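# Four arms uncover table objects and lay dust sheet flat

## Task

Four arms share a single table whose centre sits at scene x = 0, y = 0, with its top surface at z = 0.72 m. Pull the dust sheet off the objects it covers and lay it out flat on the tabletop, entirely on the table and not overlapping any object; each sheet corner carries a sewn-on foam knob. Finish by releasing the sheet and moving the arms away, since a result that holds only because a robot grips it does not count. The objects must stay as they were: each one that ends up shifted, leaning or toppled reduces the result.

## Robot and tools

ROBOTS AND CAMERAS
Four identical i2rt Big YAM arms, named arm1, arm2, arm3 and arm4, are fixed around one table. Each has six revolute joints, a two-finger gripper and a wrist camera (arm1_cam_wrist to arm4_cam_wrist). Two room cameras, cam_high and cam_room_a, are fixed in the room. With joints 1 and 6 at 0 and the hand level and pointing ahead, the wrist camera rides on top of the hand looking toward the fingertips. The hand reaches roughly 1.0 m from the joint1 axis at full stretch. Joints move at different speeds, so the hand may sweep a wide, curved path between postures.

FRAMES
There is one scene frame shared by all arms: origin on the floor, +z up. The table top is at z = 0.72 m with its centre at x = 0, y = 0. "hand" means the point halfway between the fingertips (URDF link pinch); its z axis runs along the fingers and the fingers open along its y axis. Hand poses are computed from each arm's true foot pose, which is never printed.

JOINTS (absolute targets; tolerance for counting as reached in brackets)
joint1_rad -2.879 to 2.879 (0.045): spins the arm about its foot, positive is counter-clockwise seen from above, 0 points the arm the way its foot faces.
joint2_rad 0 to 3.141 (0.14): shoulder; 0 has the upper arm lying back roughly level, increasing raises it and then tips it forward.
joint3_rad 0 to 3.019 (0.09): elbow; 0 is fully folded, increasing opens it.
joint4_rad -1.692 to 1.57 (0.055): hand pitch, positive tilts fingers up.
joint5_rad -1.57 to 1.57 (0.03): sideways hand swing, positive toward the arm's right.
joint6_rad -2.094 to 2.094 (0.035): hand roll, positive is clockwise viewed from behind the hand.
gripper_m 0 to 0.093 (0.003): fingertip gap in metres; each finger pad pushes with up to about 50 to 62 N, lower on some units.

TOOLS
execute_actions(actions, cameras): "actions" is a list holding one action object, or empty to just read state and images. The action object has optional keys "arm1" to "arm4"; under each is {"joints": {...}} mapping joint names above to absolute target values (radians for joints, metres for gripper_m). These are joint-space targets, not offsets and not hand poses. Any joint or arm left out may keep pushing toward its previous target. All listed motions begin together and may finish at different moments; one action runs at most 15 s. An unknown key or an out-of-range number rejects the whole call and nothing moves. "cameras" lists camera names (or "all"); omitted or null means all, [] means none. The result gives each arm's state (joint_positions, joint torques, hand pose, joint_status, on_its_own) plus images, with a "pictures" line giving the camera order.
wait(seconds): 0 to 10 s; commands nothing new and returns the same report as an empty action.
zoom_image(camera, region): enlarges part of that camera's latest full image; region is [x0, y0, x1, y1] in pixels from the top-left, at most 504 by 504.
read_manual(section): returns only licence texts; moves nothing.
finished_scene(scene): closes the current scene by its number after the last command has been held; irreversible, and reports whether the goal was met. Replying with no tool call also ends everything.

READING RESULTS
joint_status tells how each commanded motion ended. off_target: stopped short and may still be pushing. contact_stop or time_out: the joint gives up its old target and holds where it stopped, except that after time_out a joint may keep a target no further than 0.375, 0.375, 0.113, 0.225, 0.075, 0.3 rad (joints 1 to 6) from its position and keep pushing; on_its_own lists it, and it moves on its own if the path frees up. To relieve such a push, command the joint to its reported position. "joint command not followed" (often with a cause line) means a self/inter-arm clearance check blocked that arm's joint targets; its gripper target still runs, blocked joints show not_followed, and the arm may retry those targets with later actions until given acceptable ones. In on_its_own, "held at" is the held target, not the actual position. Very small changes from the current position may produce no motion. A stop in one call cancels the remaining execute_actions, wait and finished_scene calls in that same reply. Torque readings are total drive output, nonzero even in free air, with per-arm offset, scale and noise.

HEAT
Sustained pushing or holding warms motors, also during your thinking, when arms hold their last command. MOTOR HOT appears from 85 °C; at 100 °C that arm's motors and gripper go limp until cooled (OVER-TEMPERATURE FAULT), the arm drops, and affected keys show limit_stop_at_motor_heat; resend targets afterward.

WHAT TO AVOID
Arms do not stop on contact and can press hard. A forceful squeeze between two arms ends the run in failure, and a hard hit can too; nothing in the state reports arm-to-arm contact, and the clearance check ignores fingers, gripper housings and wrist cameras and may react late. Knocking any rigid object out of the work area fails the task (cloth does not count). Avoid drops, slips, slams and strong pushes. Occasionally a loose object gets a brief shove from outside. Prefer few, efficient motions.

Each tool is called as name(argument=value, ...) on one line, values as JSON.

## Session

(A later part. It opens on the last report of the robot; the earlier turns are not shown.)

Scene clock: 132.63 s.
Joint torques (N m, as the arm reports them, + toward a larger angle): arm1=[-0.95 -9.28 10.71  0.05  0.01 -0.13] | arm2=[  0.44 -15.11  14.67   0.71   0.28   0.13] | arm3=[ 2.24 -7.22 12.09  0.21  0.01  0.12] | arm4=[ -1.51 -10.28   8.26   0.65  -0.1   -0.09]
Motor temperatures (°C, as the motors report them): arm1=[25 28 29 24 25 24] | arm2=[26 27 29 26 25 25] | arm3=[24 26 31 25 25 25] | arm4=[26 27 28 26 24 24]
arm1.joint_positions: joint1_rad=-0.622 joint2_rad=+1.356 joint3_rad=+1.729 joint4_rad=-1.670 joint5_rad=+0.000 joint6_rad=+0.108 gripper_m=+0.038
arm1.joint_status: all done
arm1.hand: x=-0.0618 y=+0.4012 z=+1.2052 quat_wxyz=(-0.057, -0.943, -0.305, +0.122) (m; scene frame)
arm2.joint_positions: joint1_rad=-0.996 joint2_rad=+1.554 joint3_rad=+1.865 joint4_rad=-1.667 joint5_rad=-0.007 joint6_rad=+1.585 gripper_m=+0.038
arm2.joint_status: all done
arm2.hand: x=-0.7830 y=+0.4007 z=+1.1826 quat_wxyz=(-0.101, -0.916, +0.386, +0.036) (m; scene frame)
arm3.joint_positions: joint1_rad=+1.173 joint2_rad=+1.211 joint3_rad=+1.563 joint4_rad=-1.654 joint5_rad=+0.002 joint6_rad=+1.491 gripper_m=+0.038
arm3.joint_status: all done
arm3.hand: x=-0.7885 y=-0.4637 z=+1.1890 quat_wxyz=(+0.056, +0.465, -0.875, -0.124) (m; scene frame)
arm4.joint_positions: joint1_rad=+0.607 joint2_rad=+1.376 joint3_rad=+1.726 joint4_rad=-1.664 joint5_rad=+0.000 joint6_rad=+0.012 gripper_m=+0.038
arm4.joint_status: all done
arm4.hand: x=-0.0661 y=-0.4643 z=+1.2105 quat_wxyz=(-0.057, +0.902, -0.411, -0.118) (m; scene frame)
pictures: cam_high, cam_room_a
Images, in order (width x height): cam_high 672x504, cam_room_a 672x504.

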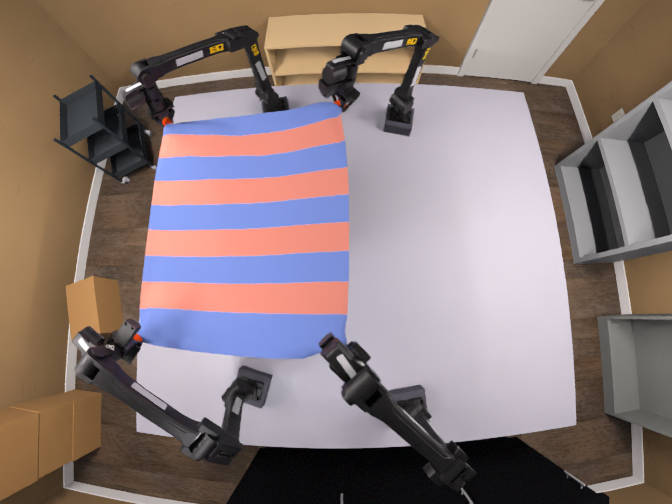

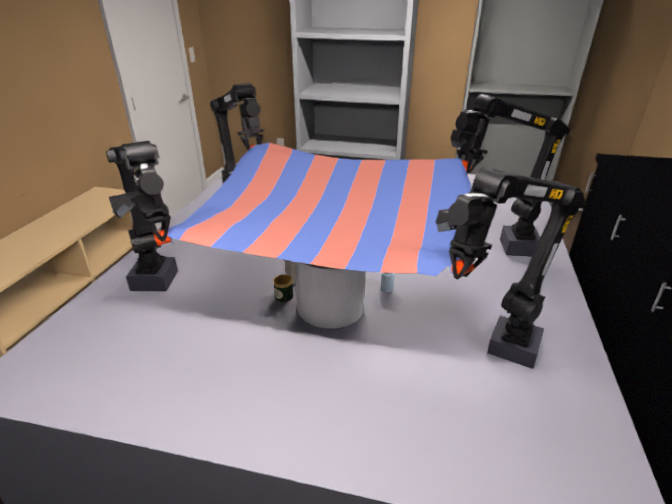

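execute_actions(actions=[{"arm1":{"joints":{"joint1_rad":-0.03,"joint2_rad":1.026,"joint3_rad":1.462,"joint6_rad":0.55}},"arm2":{"joints":{"joint1_rad":-0.44,"joint2_rad":1.183,"joint3_rad":1.57,"joint6_rad":2.05}},"arm3":{"joints":{"joint1_rad":0.335,"joint2_rad":1.026,"joint3_rad":1.462,"joint6_rad":0.85}},"arm4":{"joints":{"joint1_rad":-0.03,"joint2_rad":1.245,"joint3_rad":1.62,"joint6_rad":-0.7}}}], cameras=[])

execute_actions(actions=[{"arm1":{"joints":{"joint1_rad":0.86,"joint2_rad":1.18,"joint3_rad":1.56,"joint6_rad":1.44}},"arm2":{"joints":{"joint1_rad":0.31,"joint2_rad":1.285,"joint3_rad":1.655}},"arm3":{"joints":{"joint1_rad":-0.46,"joint2_rad":1.26,"joint3_rad":1.635,"joint6_rad":0.05}},"arm4":{"joints":{"joint1_rad":-0.69,"joint2_rad":1.42,"joint3_rad":1.79,"joint6_rad":-1.36}}}], cameras=["cam_high"])

execute_actions(actions=[{"arm1":{"joints":{"joint1_rad":1.265,"joint2_rad":1.748,"joint3_rad":1.8,"joint6_rad":1.84}},"arm2":{"joints":{"joint1_rad":0.73,"joint2_rad":1.817,"joint3_rad":1.896}},"arm3":{"joints":{"joint1_rad":-0.805,"joint2_rad":1.887,"joint3_rad":2.0,"joint6_rad":-0.29}},"arm4":{"joints":{"joint1_rad":-1.06,"joint2_rad":2.0,"joint3_rad":2.18,"joint6_rad":-1.73}}}], cameras=["cam_high","cam_room_a","arm2_cam_wrist"])

Scene clock: 154.90 s.
Joint torques (N m, as the arm reports them, + toward a larger angle): arm1=[ 1.19 -3.53  8.63  0.19  0.06  0.06] | arm2=[ 1.01 -5.65 10.13  0.89  0.16  0.13] | arm3=[ 2.03 -5.48  9.26  0.47 -0.04 -0.02] | arm4=[-1.38 -9.26  7.33  0.7  -0.16 -0.06]
Motor temperatures (°C, as the motors report them): arm1=[25 28 30 24 25 24] | arm2=[26 27 31 26 25 25] | arm3=[24 26 33 25 25 25] | arm4=[26 26 28 26 24 24]
arm1.joint_positions: joint1_rad=-0.043 joint2_rad=+1.012 joint3_rad=+1.476 joint4_rad=-1.670 joint5_rad=+0.000 joint6_rad=+0.543 gripper_m=+0.038
arm1.joint_status: all done
arm1.hand: x=+0.1787 y=+0.3910 z=+1.2181 quat_wxyz=(-0.147, -0.912, -0.369, +0.105) (m; scene frame)
arm2.joint_positions: joint1_rad=-0.443 joint2_rad=+1.166 joint3_rad=+1.576 joint4_rad=-1.667 joint5_rad=-0.004 joint6_rad=+2.034 gripper_m=+0.038
arm2.joint_status: all done
arm2.hand: x=-0.5135 y=+0.4032 z=+1.2199 quat_wxyz=(-0.155, -0.929, +0.335, -0.022) (m; scene frame)
arm3.joint_positions: joint1_rad=+0.337 joint2_rad=+1.019 joint3_rad=+1.457 joint4_rad=-1.654 joint5_rad=+0.002 joint6_rad=+0.860 gripper_m=+0.038
arm3.joint_status: all done
arm3.hand: x=-0.5133 y=-0.3866 z=+1.2030 quat_wxyz=(-0.054, +0.370, -0.913, -0.167) (m; scene frame)
arm4.joint_positions: joint1_rad=-0.024 joint2_rad=+1.258 joint3_rad=+1.622 joint4_rad=-1.664 joint5_rad=+0.000 joint6_rad=-0.687 gripper_m=+0.038
arm4.joint_status: all done
arm4.hand: x=+0.1862 y=-0.3998 z=+1.2149 quat_wxyz=(-0.125, +0.914, -0.380, -0.064) (m; scene frame)
pictures: none
No camera images: the call's "cameras" was empty. Leave "cameras" out to get every camera's image.

Scene clock: 156.70 s.
Joint torques (N m, as the arm reports them, + toward a larger angle): arm1=[ 0.47 -9.9  14.82 -0.09  0.12  0.09] | arm2=[  0.83 -10.47  15.02   0.68   0.09   0.09] | arm3=[  1.91 -10.66  12.78   0.27   0.05  -0.01] | arm4=[ -1.   -12.71  11.79   0.58  -0.17  -0.1 ]
Motor temperatures (°C, as the motors report them): arm1=[25 28 30 24 25 24] | arm2=[26 27 31 26 25 25] | arm3=[24 26 33 25 25 25] | arm4=[26 26 29 26 24 24]
arm1.joint_positions: joint1_rad=+0.850 joint2_rad=+1.200 joint3_rad=+1.502 joint4_rad=-1.672 joint5_rad=+0.000 joint6_rad=+1.432 gripper_m=+0.038
arm1.joint_status: all done
arm1.hand: x=+0.4724 y=+0.3971 z=+1.1720 quat_wxyz=(-0.098, -0.921, -0.375, -0.028) (m; scene frame)
arm2.joint_positions: joint1_rad=+0.309 joint2_rad=+1.293 joint3_rad=+1.605 joint4_rad=-1.667 joint5_rad=-0.002 joint6_rad=+2.039 gripper_m=+0.038
arm2.joint_status: all done
arm2.hand: x=-0.2324 y=+0.4089 z=+1.1874 quat_wxyz=(-0.095, -0.994, -0.027, -0.053) (m; scene frame)
arm3.joint_positions: joint1_rad=-0.460 joint2_rad=+1.279 joint3_rad=+1.591 joint4_rad=-1.658 joint5_rad=-0.001 joint6_rad=+0.059 gripper_m=+0.038
arm3.joint_status: all done
arm3.hand: x=-0.2291 y=-0.4051 z=+1.1715 quat_wxyz=(-0.097, +0.376, -0.920, -0.049) (m; scene frame)
arm4.joint_positions: joint1_rad=-0.690 joint2_rad=+1.444 joint3_rad=+1.726 joint4_rad=-1.667 joint5_rad=-0.001 joint6_rad=-1.347 gripper_m=+0.038
arm4.joint_status: all done
arm4.hand: x=+0.4687 y=-0.4085 z=+1.1842 quat_wxyz=(-0.097, +0.918, -0.385, +0.015) (m; scene frame)
pictures: cam_high
Images, in order (width x height): cam_high 672x504.

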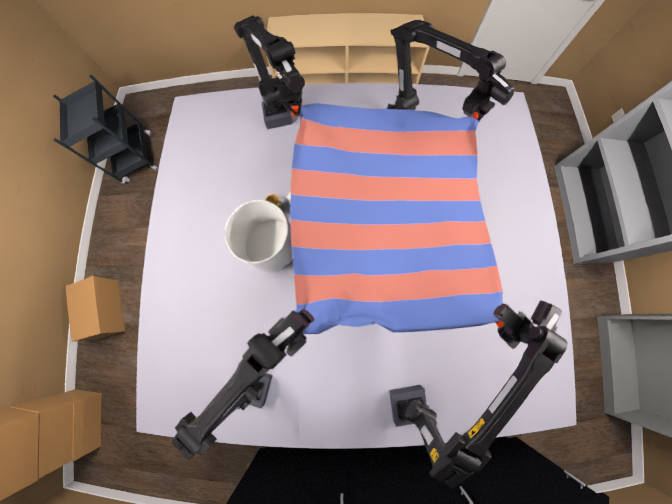

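Scene clock: 158.33 s.
Joint torques (N m, as the arm reports them, + toward a larger angle): arm1=[ -0.77 -18.47  12.03  -0.69   0.11   0.17] | arm2=[  0.95 -22.02  12.17   0.11  -0.2    0.  ] | arm3=[  1.83 -19.68  12.1   -0.02   0.13   0.03] | arm4=[ -1.46 -20.6   11.51   0.24  -0.1   -0.11]
Motor temperatures (°C, as the motors report them): arm1=[25 28 31 24 25 24] | arm2=[26 27 31 26 25 25] | arm3=[24 26 33 25 25 25] | arm4=[26 26 29 26 24 24]
arm1.joint_positions: joint1_rad=+1.272 joint2_rad=+1.768 joint3_rad=+1.776 joint4_rad=-1.675 joint5_rad=+0.000 joint6_rad=+1.833 gripper_m=+0.038
arm1.joint_status: all done
arm1.hand: x=+0.7121 y=+0.4320 z=+1.0399 quat_wxyz=(+0.037, -0.921, -0.387, +0.026) (m; scene frame)
arm2.joint_positions: joint1_rad=+0.728 joint2_rad=+1.835 joint3_rad=+1.879 joint4_rad=-1.667 joint5_rad=+0.007 joint6_rad=+2.050 gripper_m=+0.038
arm2.joint_status: all done
arm2.hand: x=+0.0166 y=+0.4266 z=+1.0471 quat_wxyz=(+0.017, -0.973, -0.229, +0.019) (m; scene frame)
arm3.joint_positions: joint1_rad=-0.800 joint2_rad=+1.906 joint3_rad=+1.962 joint4_rad=-1.659 joint5_rad=-0.004 joint6_rad=-0.288 gripper_m=+0.038
arm3.joint_status: all done
arm3.hand: x=+0.0175 y=-0.4211 z=+1.0213 quat_wxyz=(+0.020, +0.382, -0.924, +0.000) (m; scene frame)
arm4.joint_positions: joint1_rad=-1.055 joint2_rad=+2.020 joint3_rad=+2.119 joint4_rad=-1.669 joint5_rad=-0.003 joint6_rad=-1.716 gripper_m=+0.038
arm4.joint_status: all done
arm4.hand: x=+0.7290 y=-0.4155 z=+1.0398 quat_wxyz=(-0.007, +0.923, -0.384, -0.001) (m; scene frame)
pictures: arm2_cam_wrist, cam_high, cam_room_a
Images, in order (width x height): arm2_cam_wrist 672x504, cam_high 672x504, cam_room_a 672x504.

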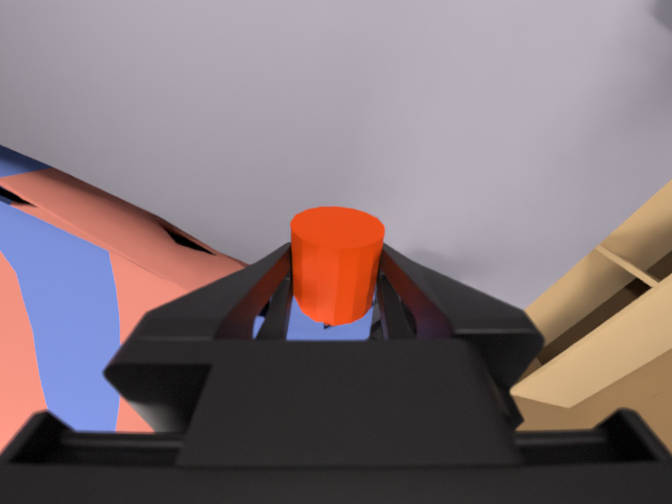

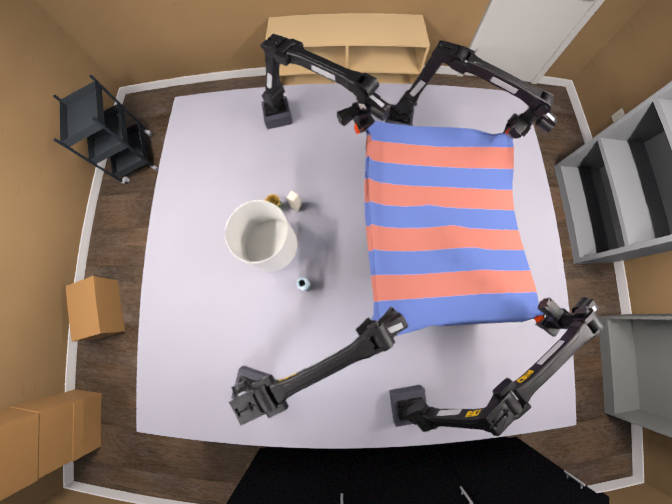

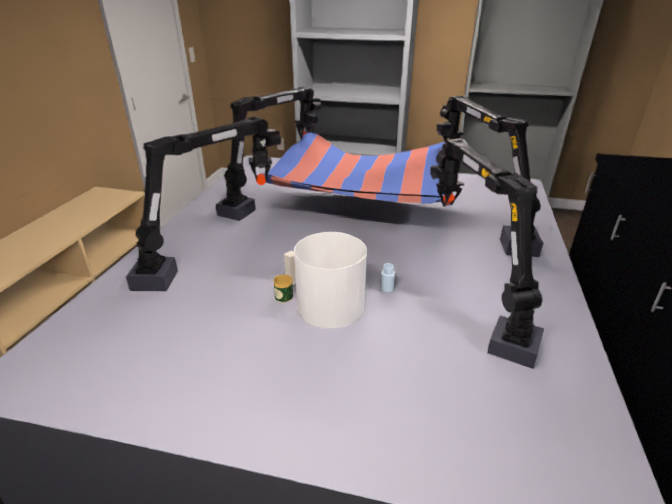

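execute_actions(actions=[{"arm1":{"joints":{"joint1_rad":1.315,"joint2_rad":1.98,"joint3_rad":1.34,"joint4_rad":-0.92}},"arm2":{"joints":{"joint1_rad":0.7,"joint2_rad":1.99,"joint3_rad":1.358,"joint4_rad":-0.93}},"arm3":{"joints":{"joint1_rad":-0.82,"joint2_rad":2.0,"joint3_rad":1.384,"joint4_rad":-0.94}},"arm4":{"joints":{"joint1_rad":-1.1,"joint2_rad":2.155,"joint3_rad":1.648,"joint4_rad":-1.05}}}], cameras=["cam_high","cam_room_a"])

Scene clock: 172.10 s.
Joint torques (N m, as the arm reports them, + toward a larger angle): arm1=[  0.63 -19.84   8.72   0.21  -0.01   0.06] | arm2=[  1.54 -21.53   7.15   1.    -0.21  -0.09] | arm3=[  1.4  -18.1    6.65   0.46   0.33   0.13] | arm4=[ -2.04 -20.94   6.8    1.11  -0.02  -0.09]
Motor temperatures (°C, as the motors report them): arm1=[25 29 31 24 25 24] | arm2=[26 28 30 26 25 25] | arm3=[24 28 34 25 25 25] | arm4=[26 28 31 26 24 24]
arm1.joint_positions: joint1_rad=+1.303 joint2_rad=+2.007 joint3_rad=+1.328 joint4_rad=-0.937 joint5_rad=+0.004 joint6_rad=+1.835 gripper_m=+0.038
arm1.joint_status: all done
arm1.hand: x=+0.7292 y=+0.4419 z=+0.7526 quat_wxyz=(+0.015, -0.916, -0.400, +0.012) (m; scene frame)
arm2.joint_positions: joint1_rad=+0.690 joint2_rad=+1.999 joint3_rad=+1.379 joint4_rad=-0.933 joint5_rad=+0.007 joint6_rad=+2.059 gripper_m=+0.038
arm2.joint_status: all done
arm2.hand: x=+0.0051 y=+0.4090 z=+0.7766 quat_wxyz=(-0.010, -0.979, -0.206, -0.004) (m; scene frame)
arm3.joint_positions: joint1_rad=-0.804 joint2_rad=+2.016 joint3_rad=+1.391 joint4_rad=-0.947 joint5_rad=-0.008 joint6_rad=-0.298 gripper_m=+0.038
arm3.joint_status: all done
arm3.hand: x=-0.0085 y=-0.4368 z=+0.7536 quat_wxyz=(+0.005, +0.384, -0.923, -0.004) (m; scene frame)
arm4.joint_positions: joint1_rad=-1.081 joint2_rad=+2.176 joint3_rad=+1.641 joint4_rad=-1.065 joint5_rad=-0.005 joint6_rad=-1.718 gripper_m=+0.038
arm4.joint_status: all done
arm4.hand: x=+0.7283 y=-0.4333 z=+0.7677 quat_wxyz=(+0.006, +0.918, -0.396, -0.010) (m; scene frame)
pictures: cam_high, cam_room_a
Images, in order (width x height): cam_high 672x504, cam_room_a 672x504.

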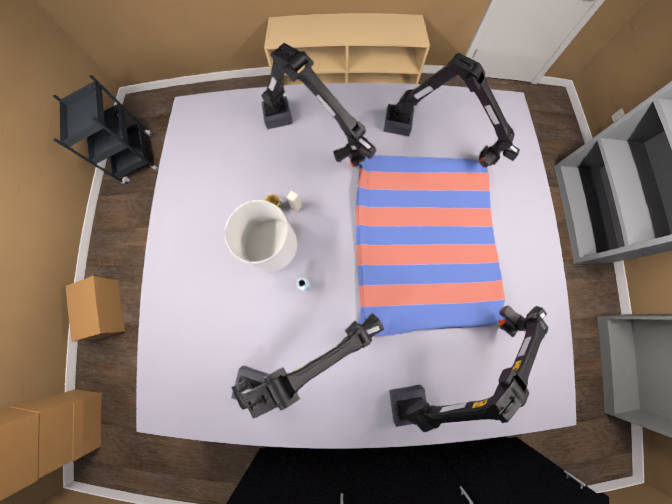

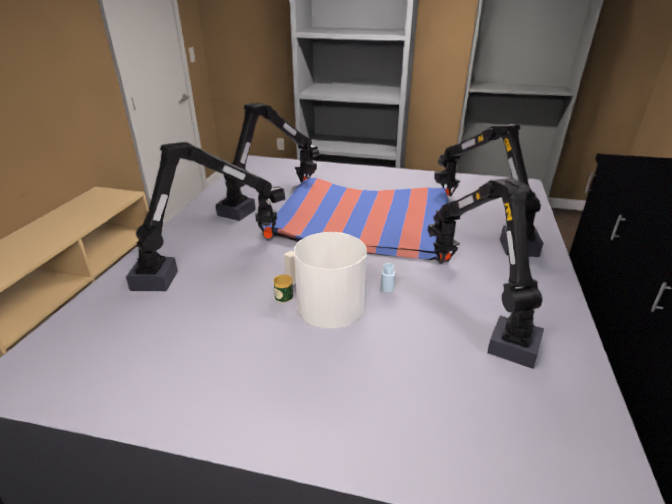

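Taut. Lower slightly, release, retreat.

execute_actions(actions=[{"arm1":{"joints":{"gripper_m":0.09}},"arm2":{"joints":{"joint2_rad":2.07,"gripper_m":0.09}},"arm3":{"joints":{"gripper_m":0.09}},"arm4":{"joints":{"joint2_rad":2.23,"gripper_m":0.09}}}], cameras=[])

execute_actions(actions=[{"arm1":{"joints":{"joint2_rad":1.1}},"arm2":{"joints":{"joint2_rad":1.1}},"arm3":{"joints":{"joint2_rad":1.1}},"arm4":{"joints":{"joint2_rad":1.1}}}])

Scene clock: 178.73 s.
Joint torques (N m, as the arm reports them, + toward a larger angle): arm1=[  0.59 -19.68   8.71   0.31   0.06   0.15] | arm2=[  1.58 -17.47   8.01   0.87  -0.09  -0.08] | arm3=[  2.08 -17.93   7.     0.53   0.09   0.12] | arm4=[ -1.81 -17.97   6.65   0.92  -0.11  -0.08]
Motor temperatures (°C, as the motors report them): arm1=[25 30 31 24 25 24] | arm2=[26 28 29 26 25 25] | arm3=[24 28 32 25 25 25] | arm4=[26 28 30 26 24 24]
arm1.joint_positions: joint1_rad=+1.303 joint2_rad=+2.007 joint3_rad=+1.328 joint4_rad=-0.933 joint5_rad=+0.002 joint6_rad=+1.835 gripper_m=+0.090
arm1.joint_status: all done
arm1.hand: x=+0.7304 y=+0.4416 z=+0.7527 quat_wxyz=(+0.014, -0.916, -0.400, +0.010) (m; scene frame)
arm2.joint_positions: joint1_rad=+0.690 joint2_rad=+2.036 joint3_rad=+1.363 joint4_rad=-0.933 joint5_rad=+0.004 joint6_rad=+2.059 gripper_m=+0.090
arm2.joint_status: all done
arm2.hand: x=-0.0048 y=+0.4179 z=+0.7525 quat_wxyz=(+0.012, -0.978, -0.206, +0.011) (m; scene frame)
arm3.joint_positions: joint1_rad=-0.816 joint2_rad=+2.016 joint3_rad=+1.386 joint4_rad=-0.947 joint5_rad=-0.003 joint6_rad=-0.297 gripper_m=+0.090
arm3.joint_status: all done
arm3.hand: x=-0.0070 y=-0.4443 z=+0.7522 quat_wxyz=(+0.007, +0.379, -0.925, -0.001) (m; scene frame)
arm4.joint_positions: joint1_rad=-1.085 joint2_rad=+2.211 joint3_rad=+1.641 joint4_rad=-1.062 joint5_rad=-0.002 joint6_rad=-1.720 gripper_m=+0.090
arm4.joint_status: all done
arm4.hand: x=+0.7257 y=-0.4387 z=+0.7474 quat_wxyz=(+0.020, +0.918, -0.396, -0.018) (m; scene frame)
pictures: none
No camera images: the call's "cameras" was empty. Leave "cameras" out to get every camera's image.

Scene clock: 180.57 s.
Joint torques (N m, as the arm reports them, + toward a larger angle): arm1=[ 0.3  -5.76 12.03  1.51 -0.06  0.02] | arm2=[ 1.52 -5.48 12.92  2.56 -0.09 -0.15] | arm3=[ 2.16 -6.68 11.05  1.65  0.11  0.18] | arm4=[-1.91 -6.27  8.58  2.61 -0.07  0.01]
Motor temperatures (°C, as the motors report them): arm1=[25 29 31 24 25 24] | arm2=[26 28 30 26 25 25] | arm3=[24 28 32 25 25 25] | arm4=[26 28 30 26 24 24]
arm1.joint_positions: joint1_rad=+1.303 joint2_rad=+1.081 joint3_rad=+1.328 joint4_rad=-0.929 joint5_rad=+0.002 joint6_rad=+1.835 gripper_m=+0.090
arm1.joint_status: all done
arm1.hand: x=+0.6689 y=+0.4720 z=+1.2276 quat_wxyz=(-0.337, -0.827, -0.360, -0.271) (m; scene frame)
arm2.joint_positions: joint1_rad=+0.690 joint2_rad=+1.081 joint3_rad=+1.347 joint4_rad=-0.933 joint5_rad=+0.002 joint6_rad=+2.059 gripper_m=+0.090
arm2.joint_status: all done
arm2.hand: x=-0.0667 y=+0.4665 z=+1.2424 quat_wxyz=(-0.337, -0.880, -0.184, -0.280) (m; scene frame)
arm3.joint_positions: joint1_rad=-0.816 joint2_rad=+1.088 joint3_rad=+1.371 joint4_rad=-0.947 joint5_rad=-0.003 joint6_rad=-0.297 gripper_m=+0.090
arm3.joint_status: all done
arm3.hand: x=-0.0806 y=-0.4831 z=+1.2332 quat_wxyz=(-0.433, +0.341, -0.833, -0.041) (m; scene frame)
arm4.joint_positions: joint1_rad=-1.085 joint2_rad=+1.101 joint3_rad=+1.636 joint4_rad=-1.058 joint5_rad=-0.002 joint6_rad=-1.720 gripper_m=+0.090
arm4.joint_status: all done
arm4.hand: x=+0.5949 y=-0.5346 z=+1.3745 quat_wxyz=(-0.430, +0.792, -0.344, +0.263) (m; scene frame)
pictures: arm1_cam_wrist, arm2_cam_wrist, arm3_cam_wrist, arm4_cam_wrist, cam_high, cam_room_a
Images, in order (width x height): arm1_cam_wrist 672x504, arm2_cam_wrist 672x504, arm3_cam_wrist 672x504, arm4_cam_wrist 672x504, cam_high 672x504, cam_room_a 672x504.

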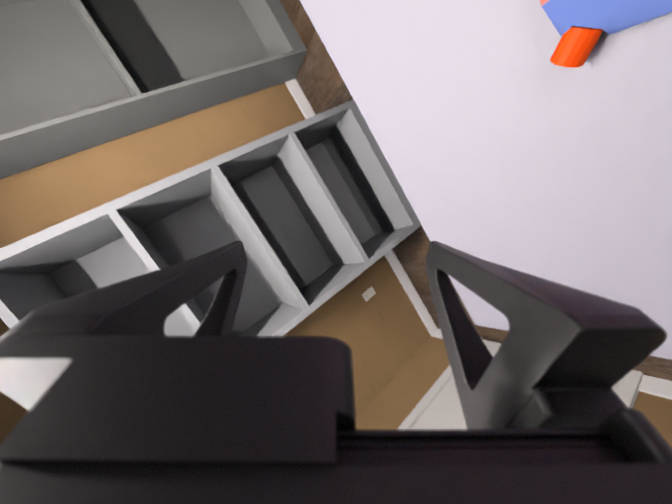

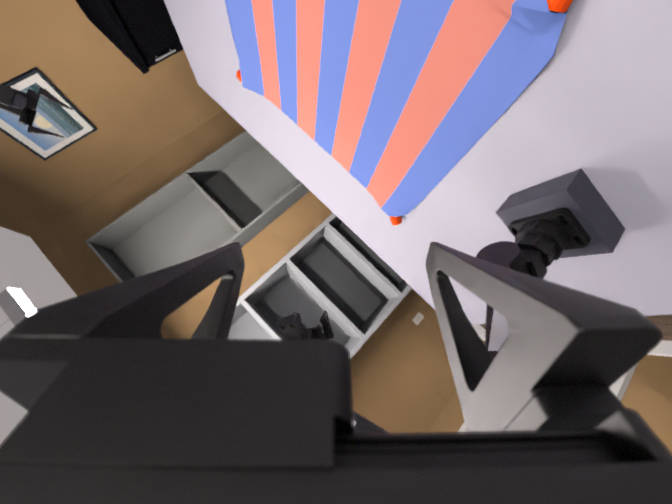

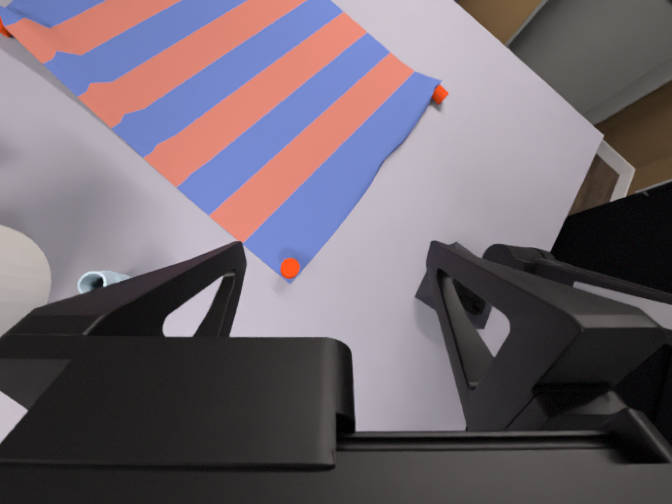

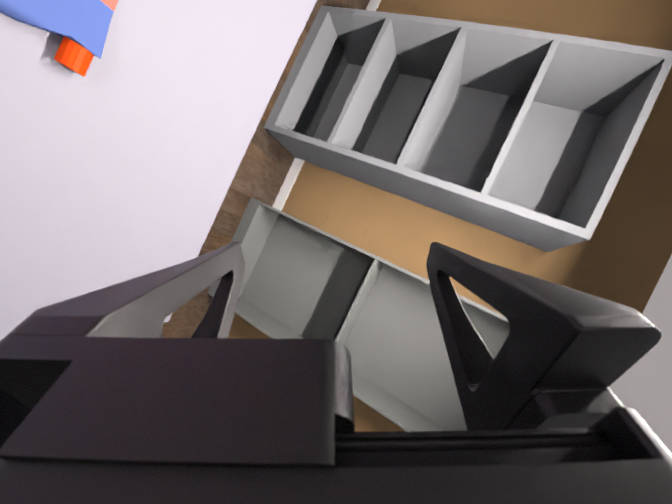

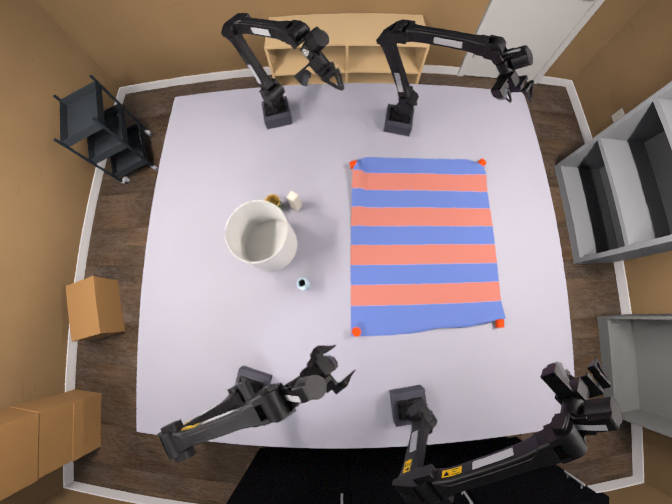

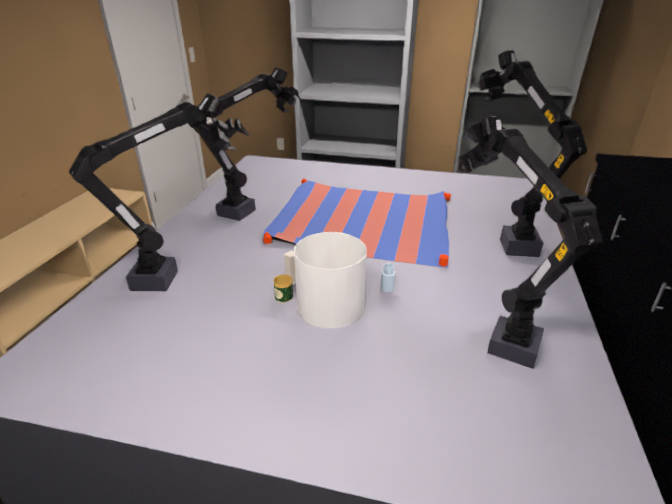

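finished_scene(scene=1)

The scene is finished: the task was done.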